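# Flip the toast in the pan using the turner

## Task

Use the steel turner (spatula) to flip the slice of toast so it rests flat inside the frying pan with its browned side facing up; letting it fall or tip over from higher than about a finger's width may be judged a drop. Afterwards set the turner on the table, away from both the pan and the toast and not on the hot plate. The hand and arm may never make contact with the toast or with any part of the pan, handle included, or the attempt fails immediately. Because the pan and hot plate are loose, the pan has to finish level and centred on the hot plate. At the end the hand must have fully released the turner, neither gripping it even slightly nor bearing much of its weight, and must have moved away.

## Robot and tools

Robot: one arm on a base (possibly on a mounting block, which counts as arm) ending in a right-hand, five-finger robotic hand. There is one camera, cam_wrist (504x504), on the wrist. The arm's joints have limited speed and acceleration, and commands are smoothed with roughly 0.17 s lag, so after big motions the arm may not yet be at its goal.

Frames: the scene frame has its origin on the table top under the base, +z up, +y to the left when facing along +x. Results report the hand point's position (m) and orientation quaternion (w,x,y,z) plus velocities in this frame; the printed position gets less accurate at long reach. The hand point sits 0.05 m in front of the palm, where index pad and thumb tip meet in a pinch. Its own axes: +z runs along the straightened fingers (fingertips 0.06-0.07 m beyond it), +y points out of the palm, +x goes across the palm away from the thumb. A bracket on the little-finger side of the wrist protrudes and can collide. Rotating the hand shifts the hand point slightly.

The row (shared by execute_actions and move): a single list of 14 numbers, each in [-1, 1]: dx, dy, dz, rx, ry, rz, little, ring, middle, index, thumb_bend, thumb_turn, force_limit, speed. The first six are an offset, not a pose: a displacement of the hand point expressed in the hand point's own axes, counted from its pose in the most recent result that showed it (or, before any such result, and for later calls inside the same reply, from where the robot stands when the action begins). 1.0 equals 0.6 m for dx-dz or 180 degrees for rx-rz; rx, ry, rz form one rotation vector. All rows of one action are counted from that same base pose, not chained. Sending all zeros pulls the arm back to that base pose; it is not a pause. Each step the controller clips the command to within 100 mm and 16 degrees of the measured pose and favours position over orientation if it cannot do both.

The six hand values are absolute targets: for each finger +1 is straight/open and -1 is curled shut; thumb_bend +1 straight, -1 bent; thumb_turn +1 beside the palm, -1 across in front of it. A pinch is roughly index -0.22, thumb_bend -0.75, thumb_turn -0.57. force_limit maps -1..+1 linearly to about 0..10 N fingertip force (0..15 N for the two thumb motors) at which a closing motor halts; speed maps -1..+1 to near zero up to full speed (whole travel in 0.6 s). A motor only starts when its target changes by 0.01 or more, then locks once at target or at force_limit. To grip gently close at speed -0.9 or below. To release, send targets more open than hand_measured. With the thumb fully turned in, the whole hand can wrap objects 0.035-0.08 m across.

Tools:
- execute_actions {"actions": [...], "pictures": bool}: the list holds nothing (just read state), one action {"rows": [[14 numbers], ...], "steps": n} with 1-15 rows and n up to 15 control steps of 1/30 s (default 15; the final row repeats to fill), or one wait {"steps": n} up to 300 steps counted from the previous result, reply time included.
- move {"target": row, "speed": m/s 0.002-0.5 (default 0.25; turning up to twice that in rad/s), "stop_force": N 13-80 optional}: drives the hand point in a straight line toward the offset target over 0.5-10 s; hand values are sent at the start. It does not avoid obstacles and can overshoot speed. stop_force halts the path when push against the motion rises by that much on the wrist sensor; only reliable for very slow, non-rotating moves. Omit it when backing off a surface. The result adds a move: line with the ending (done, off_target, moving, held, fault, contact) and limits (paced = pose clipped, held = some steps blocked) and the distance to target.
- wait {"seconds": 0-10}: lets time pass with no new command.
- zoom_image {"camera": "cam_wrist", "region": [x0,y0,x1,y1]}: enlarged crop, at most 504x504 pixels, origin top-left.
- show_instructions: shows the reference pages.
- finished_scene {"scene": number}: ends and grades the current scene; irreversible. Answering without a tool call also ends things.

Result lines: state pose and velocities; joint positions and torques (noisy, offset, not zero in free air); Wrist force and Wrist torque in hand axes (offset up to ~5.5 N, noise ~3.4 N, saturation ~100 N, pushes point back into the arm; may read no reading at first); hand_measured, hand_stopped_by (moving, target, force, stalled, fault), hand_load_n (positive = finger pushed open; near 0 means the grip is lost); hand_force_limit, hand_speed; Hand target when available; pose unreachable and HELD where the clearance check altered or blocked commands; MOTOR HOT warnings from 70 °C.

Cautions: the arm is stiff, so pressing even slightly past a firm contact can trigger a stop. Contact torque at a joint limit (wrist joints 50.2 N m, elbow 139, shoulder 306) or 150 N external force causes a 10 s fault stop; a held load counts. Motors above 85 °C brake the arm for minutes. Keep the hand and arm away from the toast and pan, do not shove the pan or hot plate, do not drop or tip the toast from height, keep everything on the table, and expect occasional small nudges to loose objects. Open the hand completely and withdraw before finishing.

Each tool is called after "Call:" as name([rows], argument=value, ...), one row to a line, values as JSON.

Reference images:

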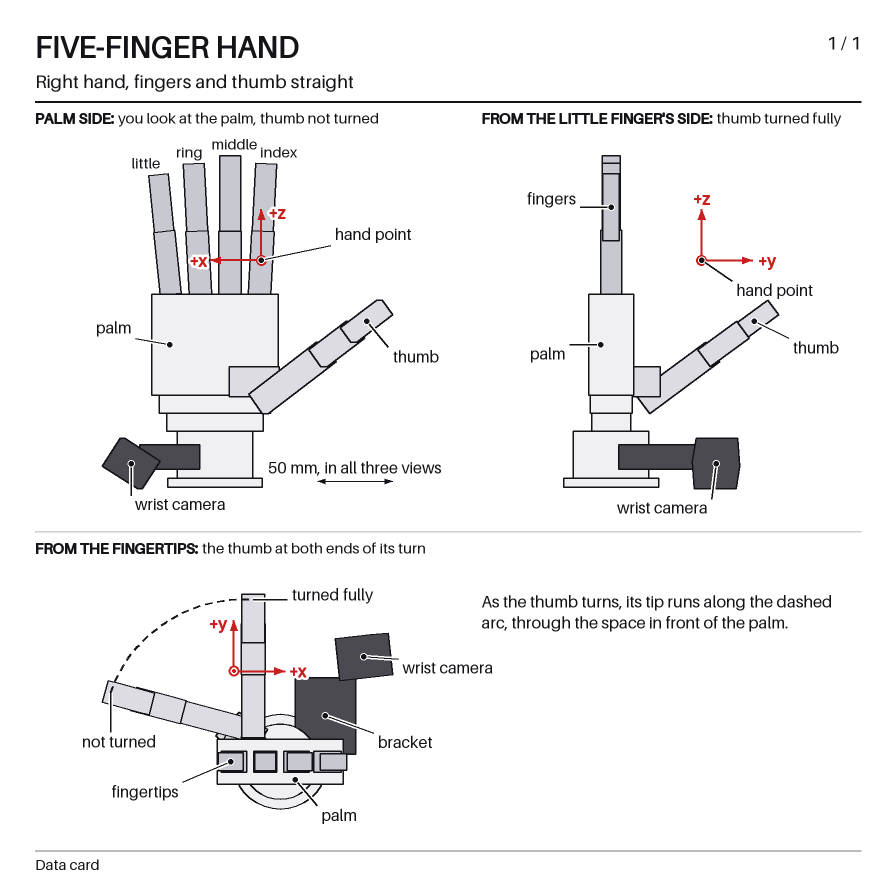

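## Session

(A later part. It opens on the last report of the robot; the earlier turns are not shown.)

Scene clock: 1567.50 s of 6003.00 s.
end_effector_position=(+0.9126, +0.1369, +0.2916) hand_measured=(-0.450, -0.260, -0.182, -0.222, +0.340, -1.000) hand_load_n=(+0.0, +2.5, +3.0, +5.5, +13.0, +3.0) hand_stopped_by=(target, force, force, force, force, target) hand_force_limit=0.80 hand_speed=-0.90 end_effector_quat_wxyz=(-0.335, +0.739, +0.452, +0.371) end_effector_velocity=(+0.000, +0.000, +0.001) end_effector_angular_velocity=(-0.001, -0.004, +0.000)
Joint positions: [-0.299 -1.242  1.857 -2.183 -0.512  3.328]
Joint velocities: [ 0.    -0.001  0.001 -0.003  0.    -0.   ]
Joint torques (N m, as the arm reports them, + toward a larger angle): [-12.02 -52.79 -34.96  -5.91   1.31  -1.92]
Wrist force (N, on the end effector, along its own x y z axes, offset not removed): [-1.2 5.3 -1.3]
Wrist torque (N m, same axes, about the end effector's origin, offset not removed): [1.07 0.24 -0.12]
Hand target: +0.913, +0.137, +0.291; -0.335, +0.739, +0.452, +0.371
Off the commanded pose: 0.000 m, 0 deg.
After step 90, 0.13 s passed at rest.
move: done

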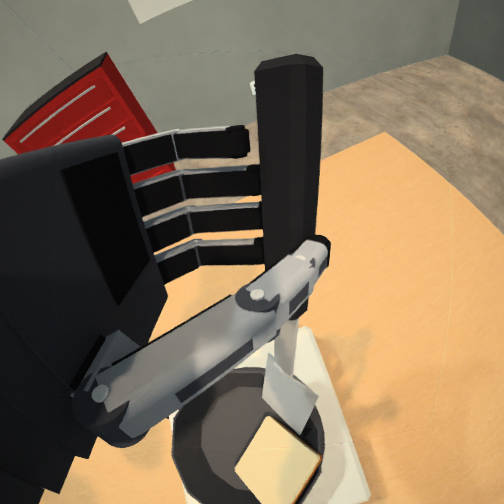

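Call:
move(target=[-0.0047, 0.0002, 0.0018, 0, 0, 0, -0.45, -0.6, -0.6, -0.6, -0.5, -1, 0.8, -0.9], speed=0.006)

Call:
zoom_image(camera="cam_wrist", region=[140, 304, 380, 504])

Scene clock: 1570.50 s of 6003.00 s.
end_effector_position=(+0.9121, +0.1366, +0.2888) hand_measured=(-0.450, -0.260, -0.182, -0.222, +0.340, -1.000) hand_load_n=(+0.0, +4.0, +3.0, +4.0, +13.0, +2.0) hand_stopped_by=(target, force, force, force, force, target) hand_force_limit=0.80 hand_speed=-0.90 end_effector_quat_wxyz=(-0.335, +0.739, +0.452, +0.371) end_effector_velocity=(-0.000, -0.000, -0.001) end_effector_angular_velocity=(-0.002, +0.000, +0.000)
Joint positions: [-0.3   -1.24   1.86  -2.187 -0.512  3.327]
Joint velocities: [ 0.     0.     0.001 -0.002 -0.002 -0.   ]
Joint torques (N m, as the arm reports them, + toward a larger angle): [-13.31 -49.61 -32.33  -5.94   0.65  -1.72]
Wrist force (N, on the end effector, along its own x y z axes, offset not removed): [-1.1 3.3 -0.1]
Wrist torque (N m, same axes, about the end effector's origin, offset not removed): [0.52 0.18 -0.19]
Hand target: +0.912, +0.137, +0.289; -0.335, +0.739, +0.452, +0.371
Off the commanded pose: 0.000 m, 0 deg.
move: done

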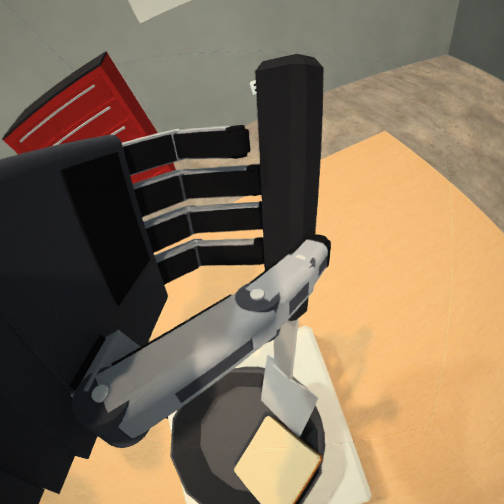

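Region (140, 304, 380, 504) of cam_wrist's 504x504 image, scaled by 2.100, with more detail than that image has.

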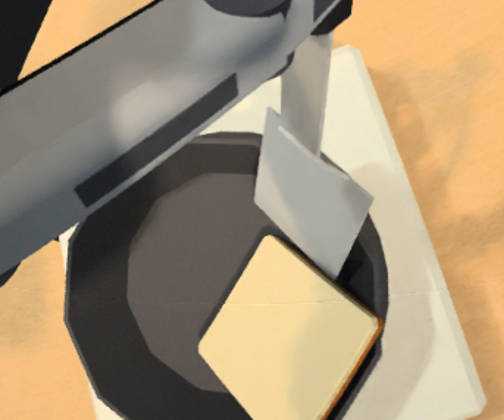

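Call:
move(target=[-0.0032, -0.0073, -0.0115, 0, 0, 0, -0.45, -0.6, -0.6, -0.6, -0.5, -1, 0.8, -0.9], speed=0.008)

Call:
zoom_image(camera="cam_wrist", region=[140, 304, 380, 504])

Scene clock: 1576.17 s of 6003.00 s.
end_effector_position=(+0.9059, +0.1318, +0.2912) hand_measured=(-0.450, -0.260, -0.182, -0.222, +0.340, -1.000) hand_load_n=(+0.0, +2.5, +3.0, +5.5, +13.0, +3.0) hand_stopped_by=(target, force, force, force, force, target) hand_force_limit=0.80 hand_speed=-0.90 end_effector_quat_wxyz=(-0.335, +0.739, +0.452, +0.371) end_effector_velocity=(-0.001, -0.002, +0.001) end_effector_angular_velocity=(-0.000, -0.001, -0.001)
Joint positions: [-0.308 -1.252  1.869 -2.169 -0.512  3.31 ]
Joint velocities: [-0.002 -0.003  0.002  0.003  0.    -0.004]
Joint torques (N m, as the arm reports them, + toward a larger angle): [-15.18 -78.03 -34.21  -2.4   -0.19  -1.94]
Wrist force (N, on the end effector, along its own x y z axes, offset not removed): [2.1 5.5 0.2]
Wrist torque (N m, same axes, about the end effector's origin, offset not removed): [1.01 -0.60 0.14]
Hand target: +0.906, +0.132, +0.291; -0.335, +0.739, +0.452, +0.371
Off the commanded pose: 0.000 m, 0 deg.
After step 90, 1.40 s passed at rest.
move: done

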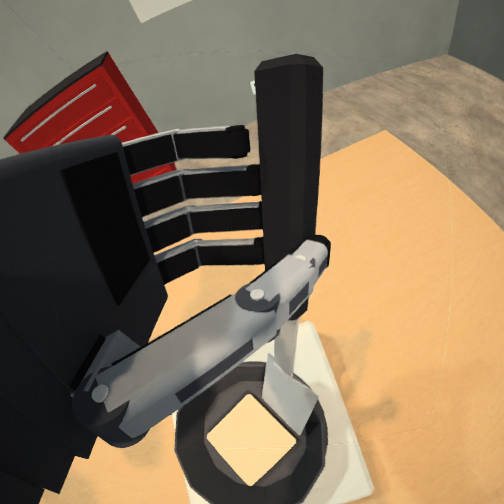

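Region (140, 304, 380, 504) of cam_wrist's 504x504 image, scaled by 2.100, with more detail than that image has.

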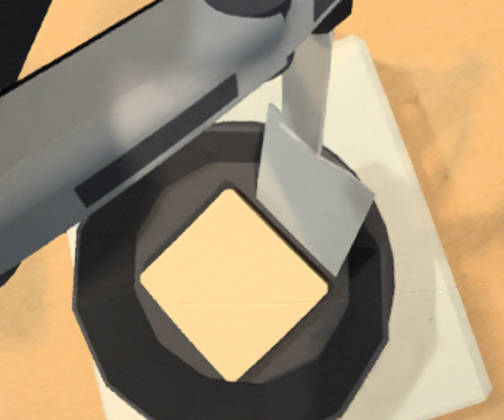

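Call:
move(target=[0.1164, -0.0165, -0.063, 0, 0, 0, -0.45, -0.6, -0.6, -0.6, -0.5, -1, 0.8, -0.9], speed=0.08)

Scene clock: 1679.40 s of 6003.00 s.
end_effector_position=(+0.9096, +0.1332, +0.3708) hand_measured=(-0.450, -0.260, -0.182, -0.222, +0.340, -1.000) hand_load_n=(+0.0, +2.5, +3.0, +5.5, +13.0, +3.0) hand_stopped_by=(target, force, force, force, force, target) hand_force_limit=0.80 hand_speed=-0.90 end_effector_quat_wxyz=(-0.334, +0.739, +0.452, +0.371) end_effector_velocity=(-0.000, +0.001, +0.003) end_effector_angular_velocity=(+0.001, +0.001, +0.001)
Joint positions: [-0.306 -1.316  1.793 -2.033 -0.512  3.314]
Joint velocities: [ 0.    -0.002 -0.003  0.008  0.001 -0.001]
Joint torques (N m, as the arm reports them, + toward a larger angle): [ 10.52 -78.17 -54.32  -2.28   4.42  -2.22]
Wrist force (N, on the end effector, along its own x y z axes, offset not removed): [-0.2 3.7 -0.6]
Wrist torque (N m, same axes, about the end effector's origin, offset not removed): [0.59 -0.07 -0.07]
Hand target: +0.910, +0.133, +0.371; -0.335, +0.739, +0.452, +0.371
Off the commanded pose: 0.000 m, 0 deg.
After step 90, 98.77 s passed at rest.
move: done

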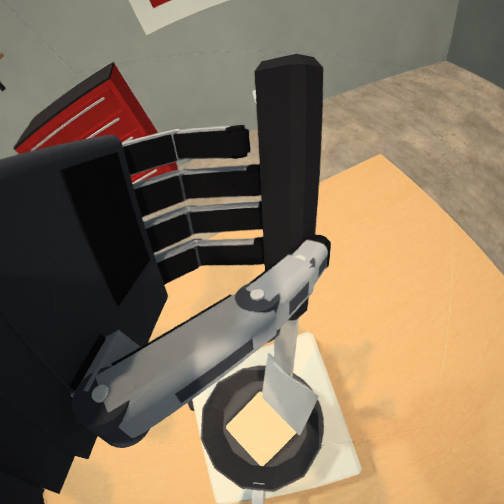

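Call:
move(target=[-0.0789, -0.294, -0.0381, 0.4834, -0.0893, -0.1756, -0.45, -0.6, -0.6, -0.6, -0.5, -1, 0.8, -0.9], speed=0.15)

Call:
zoom_image(camera="cam_wrist", region=[140, 304, 380, 504])

Scene clock: 1689.67 s of 6003.00 s.
end_effector_position=(+0.7276, +0.1590, +0.3700) hand_measured=(-0.450, -0.260, -0.182, -0.222, +0.340, -1.000) hand_load_n=(+0.0, +3.0, +3.0, +5.0, +13.0, +2.5) hand_stopped_by=(target, force, force, force, force, target) hand_force_limit=0.80 hand_speed=-0.90 end_effector_quat_wxyz=(-0.580, +0.213, +0.784, -0.063) end_effector_velocity=(-0.002, +0.001, -0.000) end_effector_angular_velocity=(+0.002, +0.004, +0.013)
Joint positions: [-0.12  -0.979  1.159 -0.501 -1.52   1.948]
Joint velocities: [ 0.003  0.001 -0.     0.003 -0.008 -0.004]
Joint torques (N m, as the arm reports them, + toward a larger angle): [  9.31 -75.78 -52.98   2.9   -2.04  -1.96]
Wrist force (N, on the end effector, along its own x y z axes, offset not removed): [-2.6 4.4 1.9]
Wrist torque (N m, same axes, about the end effector's origin, offset not removed): [0.45 0.26 -0.06]
Hand target: +0.727, +0.159, +0.370; -0.580, +0.212, +0.784, -0.063
Off the commanded pose: 0.000 m, 0 deg.
After step 90, 1.37 s passed at rest.
move: done

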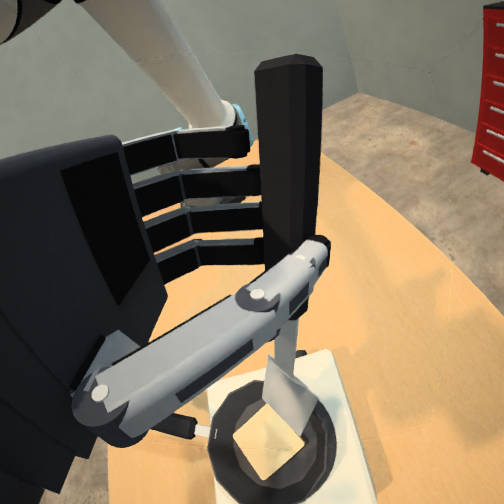

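Region (140, 304, 380, 504) of cam_wrist's 504x504 image, scaled by 2.100, with more detail than that image has.

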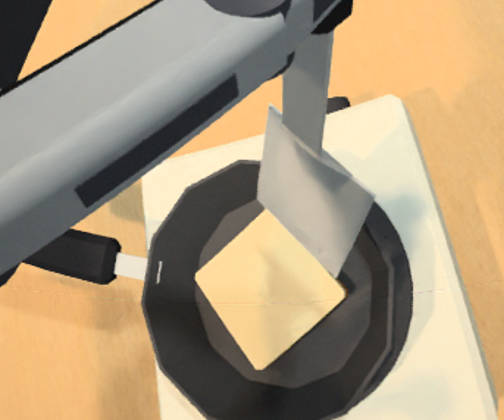

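Call:
move(target=[-0.0733, 0.0117, 0.0198, 0, 0, 0, -0.45, -0.6, -0.6, -0.6, -0.5, -1, 0.8, -0.9], speed=0.05)

Call:
zoom_image(camera="cam_wrist", region=[140, 304, 380, 504])

Scene clock: 1700.17 s of 6003.00 s.
end_effector_position=(+0.7287, +0.1493, +0.3253) hand_measured=(-0.450, -0.260, -0.182, -0.222, +0.340, -1.000) hand_load_n=(+0.0, +3.0, +3.0, +5.0, +13.0, +2.5) hand_stopped_by=(target, force, force, force, force, target) hand_force_limit=0.80 hand_speed=-0.90 end_effector_quat_wxyz=(-0.580, +0.213, +0.784, -0.063) end_effector_velocity=(+0.000, -0.001, -0.003) end_effector_angular_velocity=(-0.001, -0.001, +0.001)
Joint positions: [-0.13  -0.962  1.211 -0.571 -1.529  1.945]
Joint velocities: [-0.001  0.001  0.003 -0.005 -0.002  0.   ]
Joint torques (N m, as the arm reports them, + toward a larger angle): [-13.73 -76.2  -34.58  -0.67  -2.4   -1.94]
Wrist force (N, on the end effector, along its own x y z axes, offset not removed): [-0.9 4.3 3.0]
Wrist torque (N m, same axes, about the end effector's origin, offset not removed): [0.45 -0.17 -0.09]
Hand target: +0.729, +0.149, +0.325; -0.580, +0.213, +0.784, -0.063
Off the commanded pose: 0.000 m, 0 deg.
After step 90, 6.17 s passed at rest.
move: done

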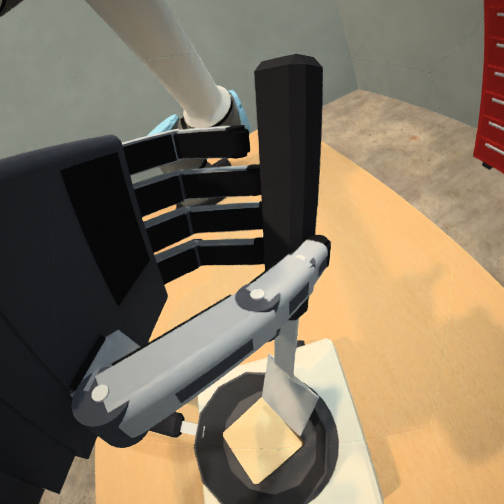

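Region (140, 304, 380, 504) of cam_wrist's 504x504 image, scaled by 2.100, with more detail than that image has.

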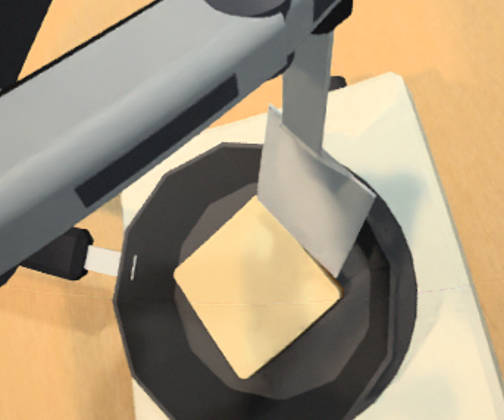

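Call:
move(target=[-0.0182, 0.0141, 0.0129, 0, 0, 0, -0.45, -0.6, -0.6, -0.6, -0.5, -1, 0.8, -0.9], speed=0.02)

Call:
zoom_image(camera="cam_wrist", region=[140, 304, 380, 504])

Scene clock: 1706.97 s of 6003.00 s.
end_effector_position=(+0.7262, +0.1536, +0.3106) hand_measured=(-0.450, -0.260, -0.182, -0.222, +0.340, -1.000) hand_load_n=(+0.0, +3.0, +3.0, +5.0, +13.0, +2.5) hand_stopped_by=(target, force, force, force, force, target) hand_force_limit=0.80 hand_speed=-0.90 end_effector_quat_wxyz=(-0.580, +0.213, +0.784, -0.063) end_effector_velocity=(-0.001, +0.002, -0.002) end_effector_angular_velocity=(+0.001, +0.003, -0.002)
Joint positions: [-0.125 -0.959  1.233 -0.595 -1.525  1.946]
Joint velocities: [ 0.001  0.001  0.004 -0.002  0.003  0.   ]
Joint torques (N m, as the arm reports them, + toward a larger angle): [  9.33 -76.78 -34.67  -0.61   2.66   1.93]
Wrist force (N, on the end effector, along its own x y z axes, offset not removed): [-5.5 4.6 2.3]
Wrist torque (N m, same axes, about the end effector's origin, offset not removed): [0.45 0.60 -0.35]
Hand target: +0.726, +0.154, +0.310; -0.580, +0.213, +0.784, -0.063
Off the commanded pose: 0.000 m, 0 deg.
After step 90, 2.73 s passed at rest.
move: done

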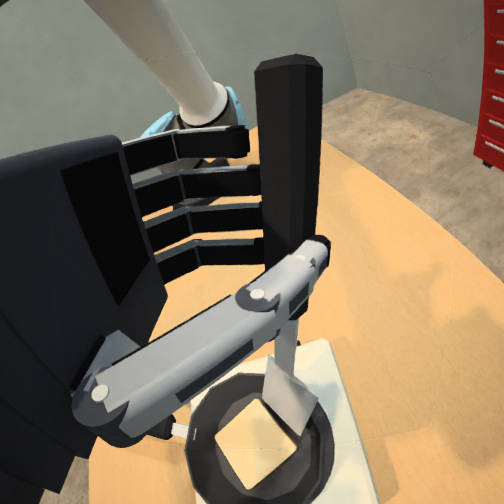

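Region (140, 304, 380, 504) of cam_wrist's 504x504 image, scaled by 2.100, with more detail than that image has.

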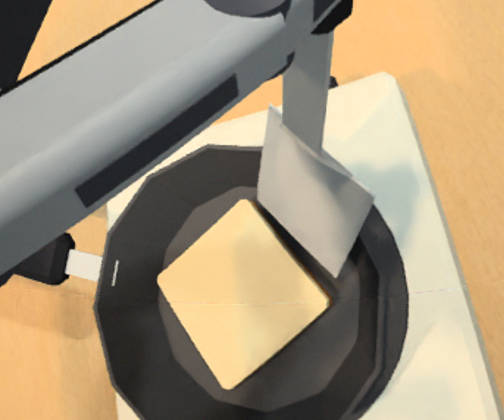

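Call:
move(target=[-0.0233, 0.001, 0.009, 0, 0, 0, -0.45, -0.6, -0.6, -0.6, -0.5, -1, 0.8, -0.9], speed=0.012)

Call:
zoom_image(camera="cam_wrist", region=[140, 304, 380, 504])

Scene clock: 1713.67 s of 6003.00 s.
end_effector_position=(+0.7247, +0.1494, +0.2967) hand_measured=(-0.450, -0.260, -0.182, -0.222, +0.340, -1.000) hand_load_n=(+0.0, +3.0, +3.0, +5.0, +13.0, +2.5) hand_stopped_by=(target, force, force, force, force, target) hand_force_limit=0.80 hand_speed=-0.90 end_effector_quat_wxyz=(-0.580, +0.213, +0.784, -0.063) end_effector_velocity=(-0.000, -0.001, -0.003) end_effector_angular_velocity=(-0.001, -0.000, +0.001)
Joint positions: [-0.13  -0.955  1.252 -0.618 -1.529  1.945]
Joint velocities: [-0.001  0.001  0.004 -0.005 -0.002 -0.   ]
Joint torques (N m, as the arm reports them, + toward a larger angle): [-14.9  -75.9  -35.16  -1.16  -2.22  -2.04]
Wrist force (N, on the end effector, along its own x y z axes, offset not removed): [1.1 2.4 4.9]
Wrist torque (N m, same axes, about the end effector's origin, offset not removed): [-0.04 -0.51 -0.02]
Hand target: +0.725, +0.149, +0.296; -0.580, +0.213, +0.784, -0.063
Off the commanded pose: 0.000 m, 0 deg.
After step 90, 2.27 s passed at rest.
move: done

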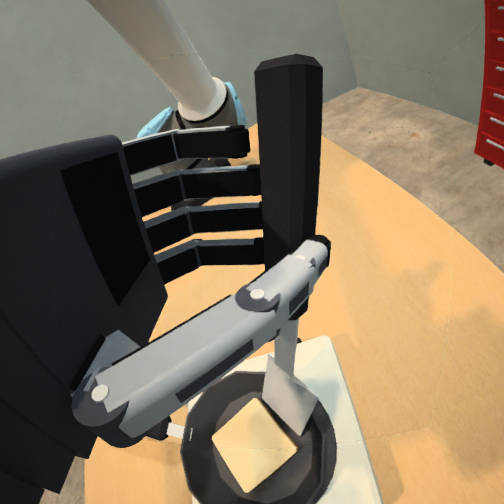

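Region (140, 304, 380, 504) of cam_wrist's 504x504 image, scaled by 2.100, with more detail than that image has.

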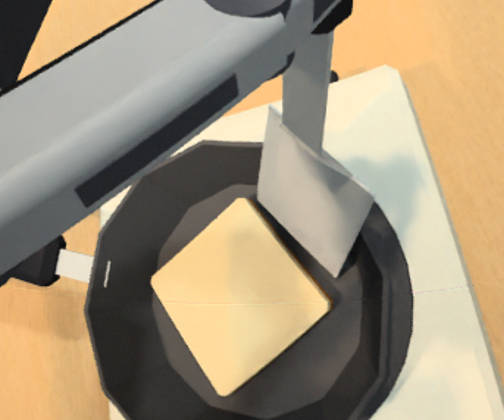

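Call:
move(target=[-0.0294, -0.0302, -0.0277, 0, 0, 0, -0.45, -0.6, -0.6, -0.6, -0.5, -1, 0.8, -0.9], speed=0.02)

Call:
zoom_image(camera="cam_wrist", region=[140, 304, 380, 504])

Scene clock: 1717.97 s of 6003.00 s.
end_effector_position=(+0.7394, +0.1237, +0.2926) hand_measured=(-0.450, -0.260, -0.182, -0.222, +0.340, -1.000) hand_load_n=(+0.0, +3.5, +3.0, +4.5, +13.0, +2.0) hand_stopped_by=(target, force, force, force, force, target) hand_force_limit=0.80 hand_speed=-0.90 end_effector_quat_wxyz=(-0.580, +0.213, +0.784, -0.063) end_effector_velocity=(+0.002, -0.002, -0.001) end_effector_angular_velocity=(-0.000, -0.002, +0.000)
Joint positions: [-0.155 -0.931  1.219 -0.61  -1.552  1.937]
Joint velocities: [-0.001  0.002 -0.003 -0.001 -0.001 -0.001]
Joint torques (N m, as the arm reports them, + toward a larger angle): [-10.74 -78.54 -52.83   2.35  -2.24  -1.9 ]
Wrist force (N, on the end effector, along its own x y z axes, offset not removed): [0.3 1.5 3.4]
Wrist torque (N m, same axes, about the end effector's origin, offset not removed): [-0.10 -0.16 -0.12]
Hand target: +0.740, +0.123, +0.293; -0.580, +0.213, +0.783, -0.063
Off the commanded pose: 0.000 m, 0 deg.
move: done

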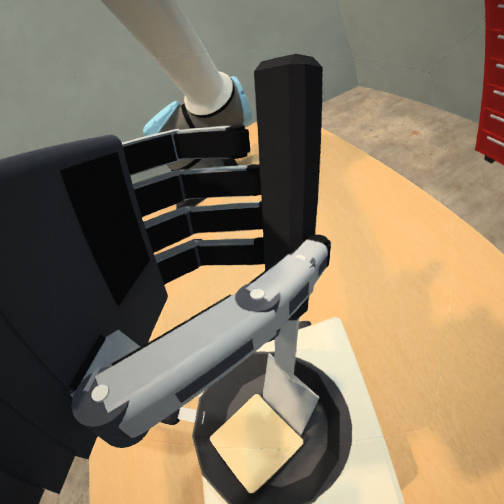

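Region (140, 304, 380, 504) of cam_wrist's 504x504 image, scaled by 2.100, with more detail than that image has.

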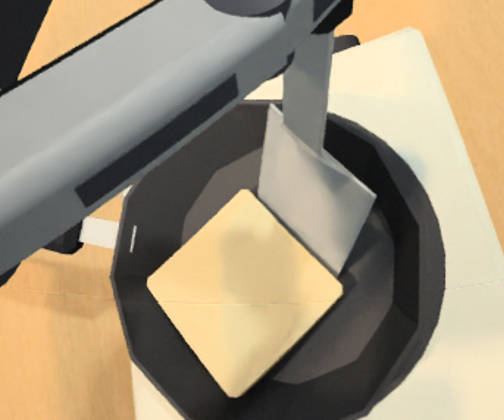

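Call:
move(target=[-0.00875, 0.023, 0.0211, 0, -0.02817, 0.03071, -0.45, -0.6, -0.6, -0.6, -0.5, -1, 0.8, -0.9], speed=0.03)

Call:
zoom_image(camera="cam_wrist", region=[140, 304, 380, 504])

Scene clock: 1732.33 s of 6003.00 s.
end_effector_position=(+0.7326, +0.1357, +0.2794) hand_measured=(-0.450, -0.260, -0.182, -0.222, +0.340, -1.000) hand_load_n=(+0.0, +2.5, +3.0, +5.0, +13.0, +2.5) hand_stopped_by=(target, force, force, force, force, target) hand_force_limit=0.80 hand_speed=-0.90 end_effector_quat_wxyz=(-0.542, +0.247, +0.797, -0.100) end_effector_velocity=(-0.001, +0.001, -0.001) end_effector_angular_velocity=(-0.012, -0.007, -0.000)
Joint positions: [-0.128 -0.973  1.278 -0.706 -1.562  2.043]
Joint velocities: [ 0.003 -0.005  0.006 -0.01  -0.001  0.012]
Joint torques (N m, as the arm reports them, + toward a larger angle): [   7.16 -101.26  -35.31   -1.46   -2.04    2.14]
Wrist force (N, on the end effector, along its own x y z axes, offset not removed): [-1.1 6.6 -0.2]
Wrist torque (N m, same axes, about the end effector's origin, offset not removed): [1.01 -0.04 -0.17]
Hand target: +0.732, +0.136, +0.279; -0.541, +0.248, +0.797, -0.100
Off the commanded pose: 0.000 m, 0 deg.
After step 90, 8.97 s passed at rest.
move: done

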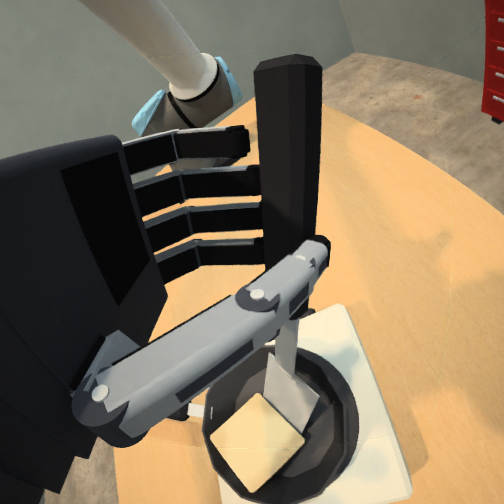

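Region (140, 304, 380, 504) of cam_wrist's 504x504 image, scaled by 2.100, with more detail than that image has.

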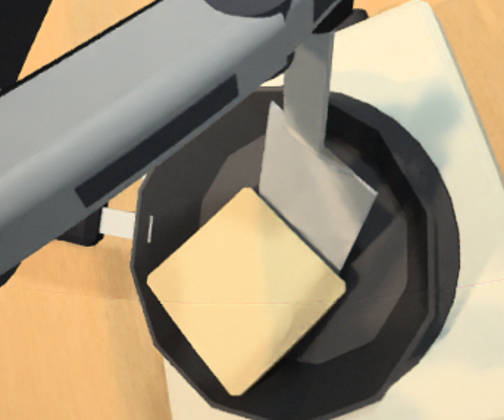

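Call:
move(target=[-0.0121, 0.02446, 0.02243, 0, -0.02817, 0.03071, -0.45, -0.6, -0.6, -0.6, -0.5, -1, 0.8, -0.9], speed=0.03)

Call:
zoom_image(camera="cam_wrist", region=[140, 304, 380, 504])

Scene clock: 1740.10 s of 6003.00 s.
end_effector_position=(+0.7267, +0.1460, +0.2623) hand_measured=(-0.450, -0.260, -0.182, -0.222, +0.340, -1.000) hand_load_n=(+0.0, +2.5, +3.0, +5.5, +13.0, +2.5) hand_stopped_by=(target, force, force, force, force, target) hand_force_limit=0.80 hand_speed=-0.90 end_effector_quat_wxyz=(-0.501, +0.280, +0.807, -0.136) end_effector_velocity=(-0.001, +0.001, -0.002) end_effector_angular_velocity=(-0.012, -0.007, -0.000)
Joint positions: [-0.098 -1.009  1.337 -0.805 -1.58   2.15 ]
Joint velocities: [ 0.003 -0.003  0.007 -0.011 -0.002  0.012]
Joint torques (N m, as the arm reports them, + toward a larger angle): [ 10.05 -98.51 -34.57  -1.32  -2.32   2.11]
Wrist force (N, on the end effector, along its own x y z axes, offset not removed): [1.4 1.2 -2.2]
Wrist torque (N m, same axes, about the end effector's origin, offset not removed): [0.29 -0.21 -0.11]
Hand target: +0.727, +0.146, +0.262; -0.501, +0.281, +0.807, -0.136
Off the commanded pose: 0.000 m, 0 deg.
After step 90, 2.40 s passed at rest.
move: done

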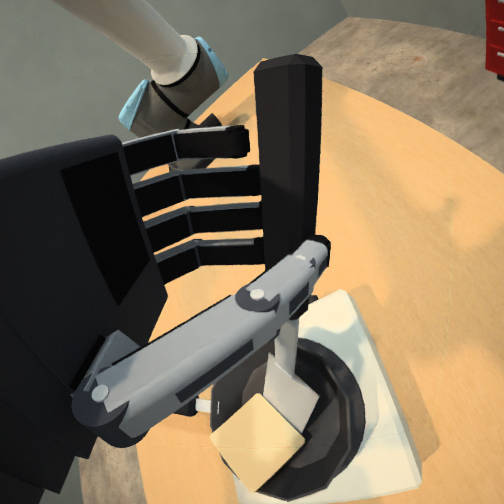

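Region (140, 304, 380, 504) of cam_wrist's 504x504 image, scaled by 2.100, with more detail than that image has.

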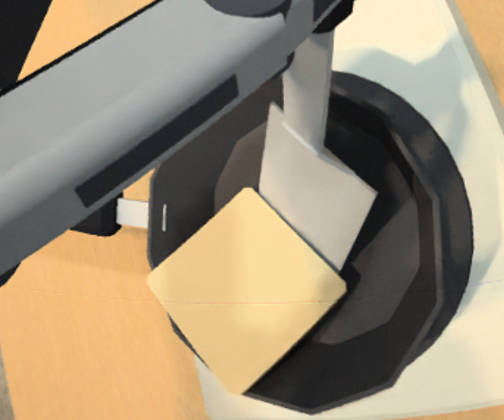

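Call:
move(target=[-0.01543, 0.02657, 0.02437, 0, -0.02817, 0.03071, -0.45, -0.6, -0.6, -0.6, -0.5, -1, 0.8, -0.9], speed=0.03)

Call:
zoom_image(camera="cam_wrist", region=[140, 304, 380, 504])

Scene clock: 1747.93 s of 6003.00 s.
end_effector_position=(+0.7221, +0.1543, +0.2411) hand_measured=(-0.450, -0.260, -0.182, -0.222, +0.340, -1.000) hand_load_n=(+0.0, +2.0, +3.0, +5.5, +13.0, +2.5) hand_stopped_by=(target, force, force, force, force, target) hand_force_limit=0.80 hand_speed=-0.90 end_effector_quat_wxyz=(-0.459, +0.312, +0.814, -0.172) end_effector_velocity=(-0.001, +0.002, -0.002) end_effector_angular_velocity=(-0.011, -0.007, -0.001)
Joint positions: [-0.068 -1.037  1.396 -0.906 -1.605  2.259]
Joint velocities: [ 0.004 -0.003  0.007 -0.011 -0.002  0.012]
Joint torques (N m, as the arm reports them, + toward a larger angle): [  9.99 -98.12 -34.94  -2.35  -1.89   1.61]
Wrist force (N, on the end effector, along its own x y z axes, offset not removed): [-1.3 4.6 -1.8]
Wrist torque (N m, same axes, about the end effector's origin, offset not removed): [0.81 0.42 -0.21]
Hand target: +0.722, +0.154, +0.241; -0.458, +0.313, +0.814, -0.172
Off the commanded pose: 0.000 m, 0 deg.
After step 90, 2.47 s passed at rest.
move: done

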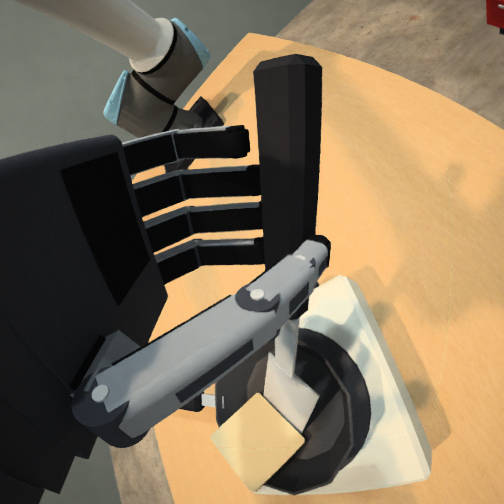

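Region (140, 304, 380, 504) of cam_wrist's 504x504 image, scaled by 2.100, with more detail than that image has.

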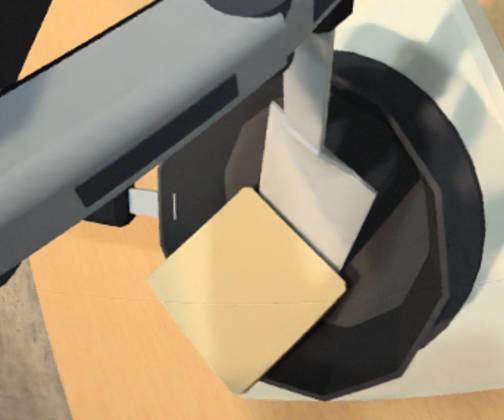

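Call:
move(target=[-0.01387, 0.03005, 0.02756, 0, -0.02817, 0.03071, -0.45, -0.6, -0.6, -0.6, -0.5, -1, 0.8, -0.9], speed=0.03)

Call:
zoom_image(camera="cam_wrist", region=[140, 304, 380, 504])

Scene clock: 1757.77 s of 6003.00 s.
end_effector_position=(+0.7176, +0.1623, +0.2174) hand_measured=(-0.450, -0.260, -0.182, -0.222, +0.340, -1.000) hand_load_n=(+0.0, +2.5, +3.0, +5.5, +13.0, +2.5) hand_stopped_by=(target, force, force, force, force, target) hand_force_limit=0.80 hand_speed=-0.90 end_effector_quat_wxyz=(-0.414, +0.343, +0.818, -0.207) end_effector_velocity=(-0.000, +0.001, -0.002) end_effector_angular_velocity=(-0.012, -0.008, -0.000)
Joint positions: [-0.035 -1.058  1.455 -1.007 -1.637  2.369]
Joint velocities: [ 0.004 -0.002  0.006 -0.011 -0.004  0.012]
Joint torques (N m, as the arm reports them, + toward a larger angle): [ 11.73 -94.05 -34.79  -2.27  -2.94   1.71]
Wrist force (N, on the end effector, along its own x y z axes, offset not removed): [1.3 2.4 -0.6]
Wrist torque (N m, same axes, about the end effector's origin, offset not removed): [0.55 -0.04 -0.09]
Hand target: +0.718, +0.162, +0.217; -0.413, +0.343, +0.818, -0.207
Off the commanded pose: 0.000 m, 0 deg.
After step 90, 4.47 s passed at rest.
move: done

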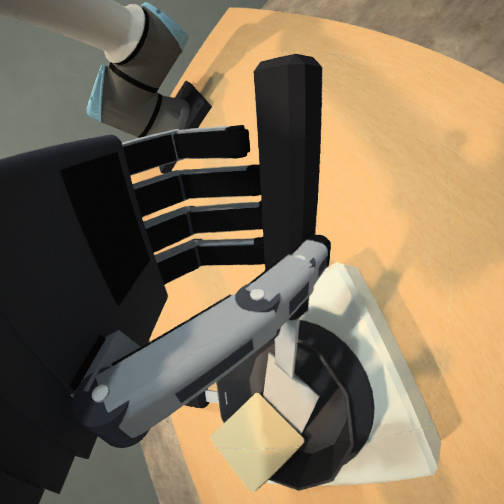

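Region (140, 304, 380, 504) of cam_wrist's 504x504 image, scaled by 2.100, with more detail than that image has.

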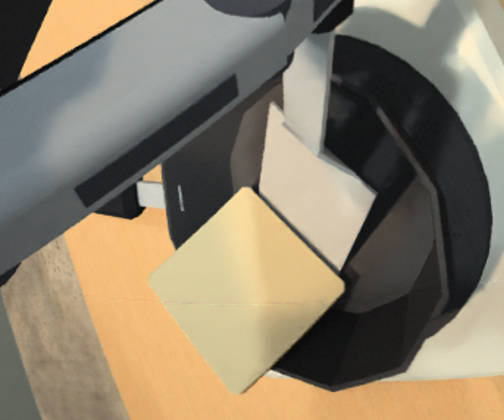

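Call:
move(target=[-0.00748, -0.00278, -0.00255, 0, 0, 0, -0.45, -0.6, -0.6, -0.6, -0.5, -1, 0.8, -0.9], speed=0.008)

Call:
zoom_image(camera="cam_wrist", region=[140, 304, 380, 504])

Scene clock: 1765.13 s of 6003.00 s.
end_effector_position=(+0.7200, +0.1581, +0.2169) hand_measured=(-0.450, -0.260, -0.182, -0.222, +0.340, -1.000) hand_load_n=(+0.0, +2.5, +3.0, +5.0, +13.0, +2.5) hand_stopped_by=(target, force, force, force, force, target) hand_force_limit=0.80 hand_speed=-0.90 end_effector_quat_wxyz=(-0.414, +0.343, +0.818, -0.207) end_effector_velocity=(+0.001, -0.001, -0.000) end_effector_angular_velocity=(+0.001, +0.000, +0.000)
Joint positions: [-0.04  -1.055  1.452 -1.007 -1.64   2.367]
Joint velocities: [-0.002  0.001 -0.001  0.001 -0.001 -0.002]
Joint torques (N m, as the arm reports them, + toward a larger angle): [-12.99 -69.46 -50.89   1.28  -2.67  -1.82]
Wrist force (N, on the end effector, along its own x y z axes, offset not removed): [-0.5 6.1 -1.6]
Wrist torque (N m, same axes, about the end effector's origin, offset not removed): [0.97 0.23 -0.05]
Hand target: +0.720, +0.158, +0.217; -0.414, +0.343, +0.818, -0.207
Off the commanded pose: 0.000 m, 0 deg.
After step 90, 3.50 s passed at rest.
move: done

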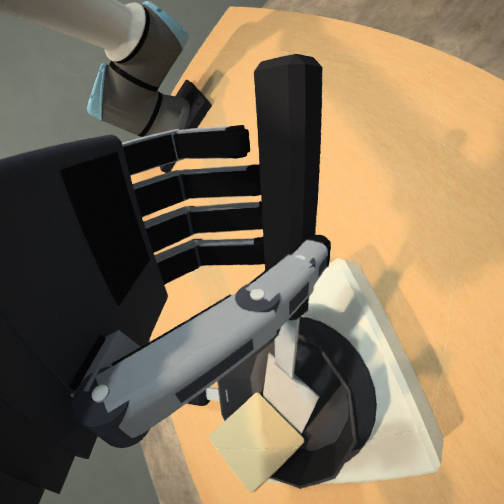

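Region (140, 304, 380, 504) of cam_wrist's 504x504 image, scaled by 2.100, with more detail than that image has.

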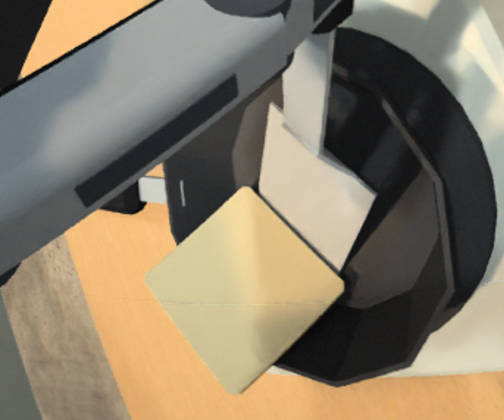

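Call:
move(target=[-0.0072, -0.0031, -0.0029, 0, 0, 0, -0.45, -0.6, -0.6, -0.6, -0.5, -1, 0.8, -0.9], speed=0.008)

Call:
zoom_image(camera="cam_wrist", region=[140, 304, 380, 504])

Scene clock: 1770.47 s of 6003.00 s.
end_effector_position=(+0.7224, +0.1540, +0.2167) hand_measured=(-0.450, -0.260, -0.182, -0.222, +0.340, -1.000) hand_load_n=(+0.0, +3.0, +3.0, +5.0, +13.0, +2.5) hand_stopped_by=(target, force, force, force, force, target) hand_force_limit=0.80 hand_speed=-0.90 end_effector_quat_wxyz=(-0.414, +0.343, +0.818, -0.207) end_effector_velocity=(+0.000, -0.001, -0.000) end_effector_angular_velocity=(+0.000, +0.001, +0.000)
Joint positions: [-0.044 -1.053  1.448 -1.006 -1.644  2.364]
Joint velocities: [-0.001  0.001 -0.001  0.002 -0.001 -0.001]
Joint torques (N m, as the arm reports them, + toward a larger angle): [-12.78 -66.34 -52.66   1.23  -2.58  -1.93]
Wrist force (N, on the end effector, along its own x y z axes, offset not removed): [-0.4 7.6 -1.6]
Wrist torque (N m, same axes, about the end effector's origin, offset not removed): [1.09 0.12 -0.04]
Hand target: +0.722, +0.154, +0.217; -0.414, +0.343, +0.818, -0.207
Off the commanded pose: 0.000 m, 0 deg.
After step 90, 1.50 s passed at rest.
move: done

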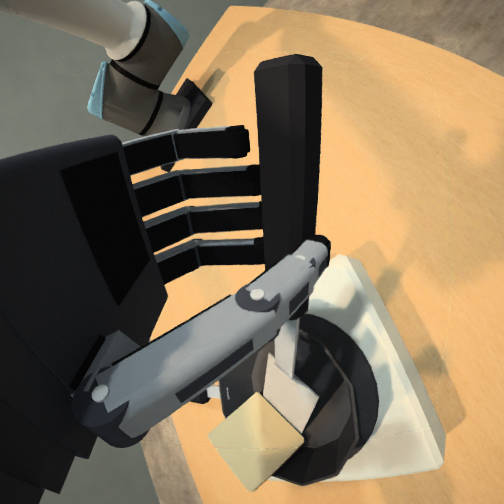

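Region (140, 304, 380, 504) of cam_wrist's 504x504 image, scaled by 2.100, with more detail than that image has.

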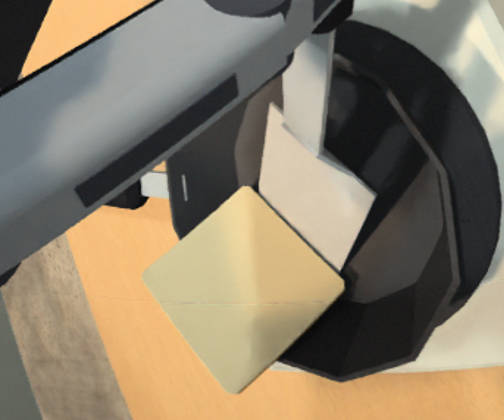

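Call:
move(target=[-0.00703, -0.00329, -0.00302, 0, 0, 0, -0.45, -0.6, -0.6, -0.6, -0.5, -1, 0.8, -0.9], speed=0.008)

Call:
zoom_image(camera="cam_wrist", region=[140, 304, 380, 504])

Scene clock: 1773.83 s of 6003.00 s.
end_effector_position=(+0.7247, +0.1498, +0.2167) hand_measured=(-0.450, -0.260, -0.182, -0.222, +0.340, -1.000) hand_load_n=(+0.0, +3.0, +3.0, +5.0, +13.0, +2.5) hand_stopped_by=(target, force, force, force, force, target) hand_force_limit=0.80 hand_speed=-0.90 end_effector_quat_wxyz=(-0.414, +0.343, +0.818, -0.207) end_effector_velocity=(+0.001, -0.002, +0.000) end_effector_angular_velocity=(-0.000, -0.001, -0.001)
Joint positions: [-0.049 -1.05   1.444 -1.005 -1.648  2.361]
Joint velocities: [-0.003  0.001 -0.002 -0.    -0.002 -0.001]
Joint torques (N m, as the arm reports them, + toward a larger angle): [-12.67 -68.72 -51.49   1.34  -2.57  -1.89]
Wrist force (N, on the end effector, along its own x y z axes, offset not removed): [1.8 5.9 1.7]
Wrist torque (N m, same axes, about the end effector's origin, offset not removed): [0.67 -0.34 0.12]
Hand target: +0.725, +0.150, +0.217; -0.414, +0.343, +0.818, -0.207
Off the commanded pose: 0.000 m, 0 deg.
move: done

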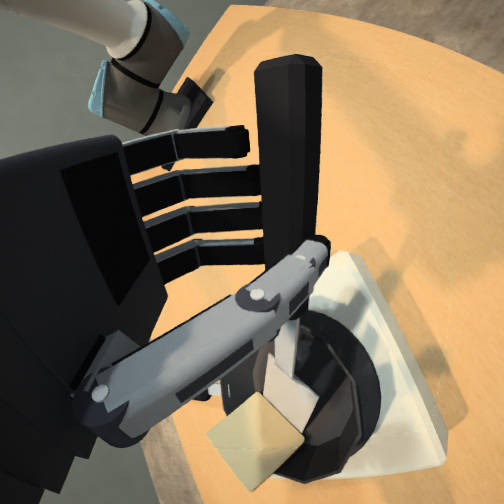

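Region (140, 304, 380, 504) of cam_wrist's 504x504 image, scaled by 2.100, with more detail than that image has.

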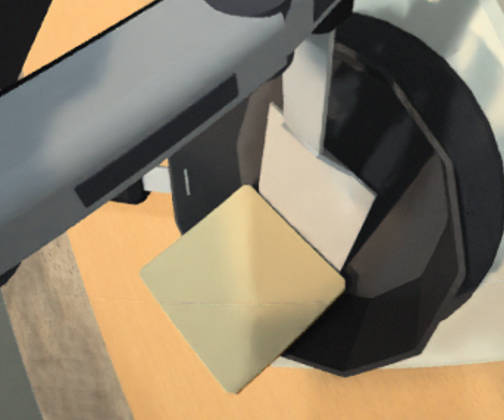

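Call:
move(target=[-0.00563, -0.00263, -0.00242, 0, 0, 0, -0.45, -0.6, -0.6, -0.6, -0.5, -1, 0.8, -0.9], speed=0.006)

Call:
zoom_image(camera="cam_wrist", region=[140, 304, 380, 504])

Scene clock: 1778.23 s of 6003.00 s.
end_effector_position=(+0.7267, +0.1465, +0.2167) hand_measured=(-0.450, -0.260, -0.182, -0.222, +0.340, -1.000) hand_load_n=(+0.0, +3.0, +3.0, +5.0, +13.0, +2.5) hand_stopped_by=(target, force, force, force, force, target) hand_force_limit=0.80 hand_speed=-0.90 end_effector_quat_wxyz=(-0.414, +0.343, +0.818, -0.207) end_effector_velocity=(+0.001, -0.002, +0.000) end_effector_angular_velocity=(-0.001, +0.000, +0.000)
Joint positions: [-0.053 -1.048  1.44  -1.004 -1.651  2.359]
Joint velocities: [-0.002  0.001 -0.002  0.001 -0.003 -0.001]
Joint torques (N m, as the arm reports them, + toward a larger angle): [-13.19 -69.35 -52.31   1.54  -2.35  -1.63]
Wrist force (N, on the end effector, along its own x y z axes, offset not removed): [1.6 8.3 0.3]
Wrist torque (N m, same axes, about the end effector's origin, offset not removed): [1.12 -0.33 0.08]
Hand target: +0.727, +0.146, +0.217; -0.414, +0.343, +0.818, -0.207
Off the commanded pose: 0.000 m, 0 deg.
After step 90, 0.57 s passed at rest.
move: done

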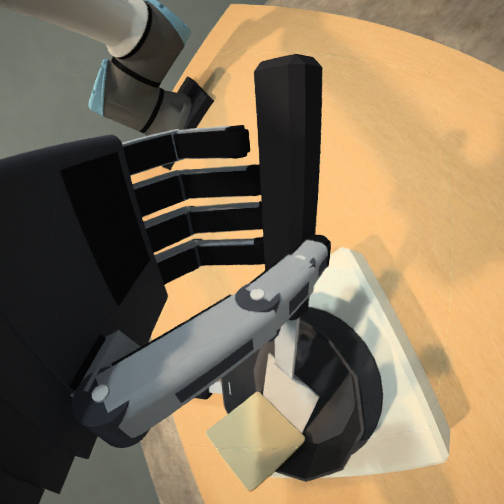

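Region (140, 304, 380, 504) of cam_wrist's 504x504 image, scaled by 2.100, with more detail than that image has.

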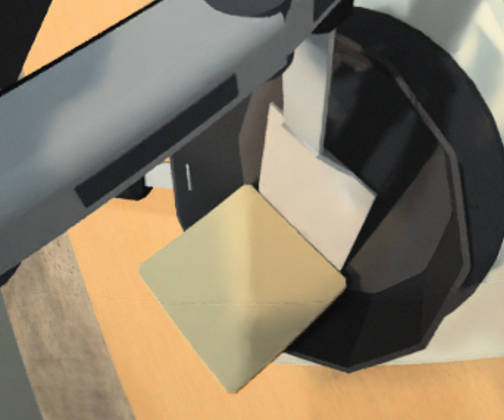

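Call:
move(target=[-0.00422, -0.00197, -0.00181, 0, 0, 0, -0.45, -0.6, -0.6, -0.6, -0.5, -1, 0.8, -0.9], speed=0.005)

Call:
zoom_image(camera="cam_wrist", region=[140, 304, 380, 504])

Scene clock: 1784.13 s of 6003.00 s.
end_effector_position=(+0.7281, +0.1440, +0.2167) hand_measured=(-0.450, -0.260, -0.182, -0.222, +0.340, -1.000) hand_load_n=(+0.0, +3.0, +3.0, +5.0, +13.0, +2.5) hand_stopped_by=(target, force, force, force, force, target) hand_force_limit=0.80 hand_speed=-0.90 end_effector_quat_wxyz=(-0.414, +0.343, +0.818, -0.207) end_effector_velocity=(+0.001, -0.000, +0.000) end_effector_angular_velocity=(+0.001, -0.002, -0.001)
Joint positions: [-0.055 -1.046  1.438 -1.003 -1.653  2.358]
Joint velocities: [-0.001  0.    -0.001 -0.001  0.001 -0.001]
Joint torques (N m, as the arm reports them, + toward a larger angle): [-12.45 -69.52 -51.82   1.42  -2.37  -1.93]
Wrist force (N, on the end effector, along its own x y z axes, offset not removed): [1.1 3.8 -2.6]
Wrist torque (N m, same axes, about the end effector's origin, offset not removed): [0.51 0.07 0.07]
Hand target: +0.728, +0.144, +0.217; -0.414, +0.343, +0.818, -0.207
Off the commanded pose: 0.000 m, 0 deg.
After step 90, 2.10 s passed at rest.
move: done

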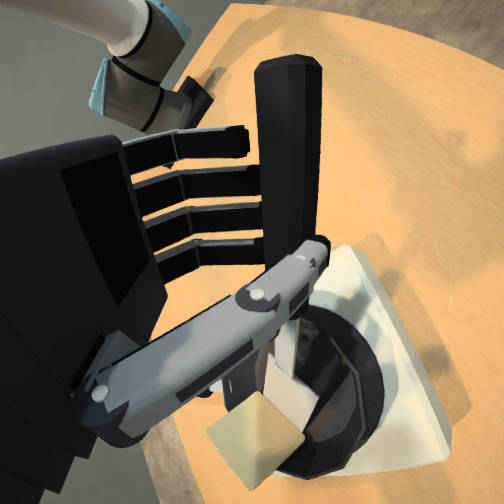

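Region (140, 304, 380, 504) of cam_wrist's 504x504 image, scaled by 2.100, with more detail than that image has.

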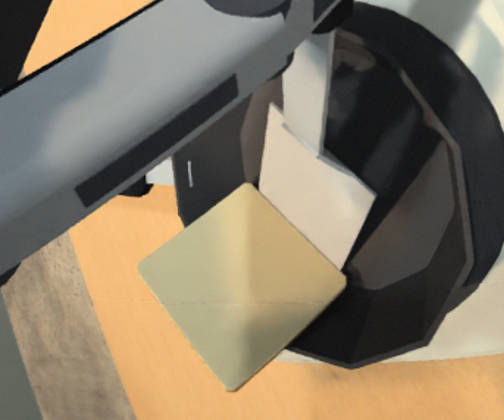

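Call:
move(target=[-0.00422, -0.00197, -0.00181, 0, 0, 0, -0.45, -0.6, -0.6, -0.6, -0.5, -1, 0.8, -0.9], speed=0.005)

Call:
zoom_image(camera="cam_wrist", region=[140, 304, 380, 504])

Scene clock: 1787.43 s of 6003.00 s.
end_effector_position=(+0.7295, +0.1415, +0.2167) hand_measured=(-0.450, -0.260, -0.182, -0.222, +0.340, -1.000) hand_load_n=(+0.0, +3.0, +3.0, +5.0, +13.0, +2.5) hand_stopped_by=(target, force, force, force, force, target) hand_force_limit=0.80 hand_speed=-0.90 end_effector_quat_wxyz=(-0.414, +0.343, +0.818, -0.207) end_effector_velocity=(+0.001, -0.000, -0.000) end_effector_angular_velocity=(-0.000, -0.001, +0.000)
Joint positions: [-0.058 -1.045  1.435 -1.002 -1.655  2.356]
Joint velocities: [-0.     0.001 -0.001 -0.001 -0.001 -0.   ]
Joint torques (N m, as the arm reports them, + toward a larger angle): [-13.72 -69.18 -52.03   1.21  -2.35  -1.81]
Wrist force (N, on the end effector, along its own x y z axes, offset not removed): [3.4 0.9 2.1]
Wrist torque (N m, same axes, about the end effector's origin, offset not removed): [0.09 -0.55 -0.08]
Hand target: +0.730, +0.141, +0.217; -0.414, +0.343, +0.818, -0.207
Off the commanded pose: 0.000 m, 0 deg.
move: done

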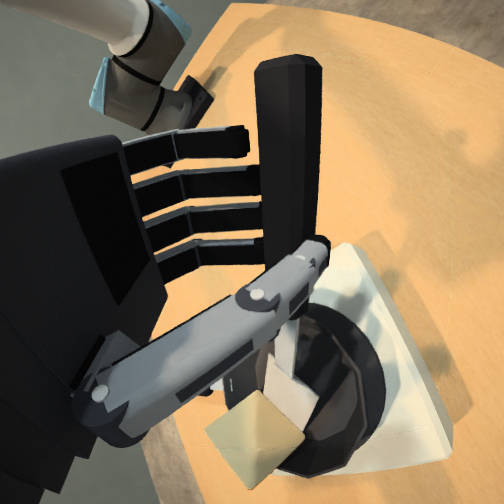

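Region (140, 304, 380, 504) of cam_wrist's 504x504 image, scaled by 2.100, with more detail than that image has.

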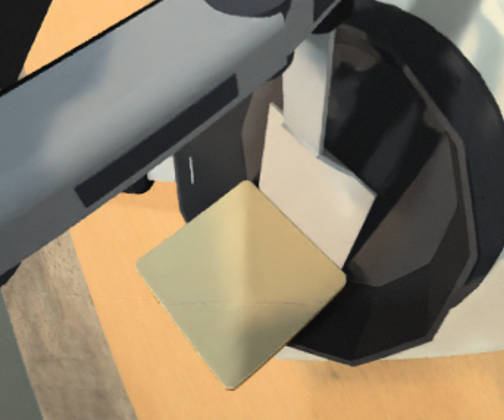

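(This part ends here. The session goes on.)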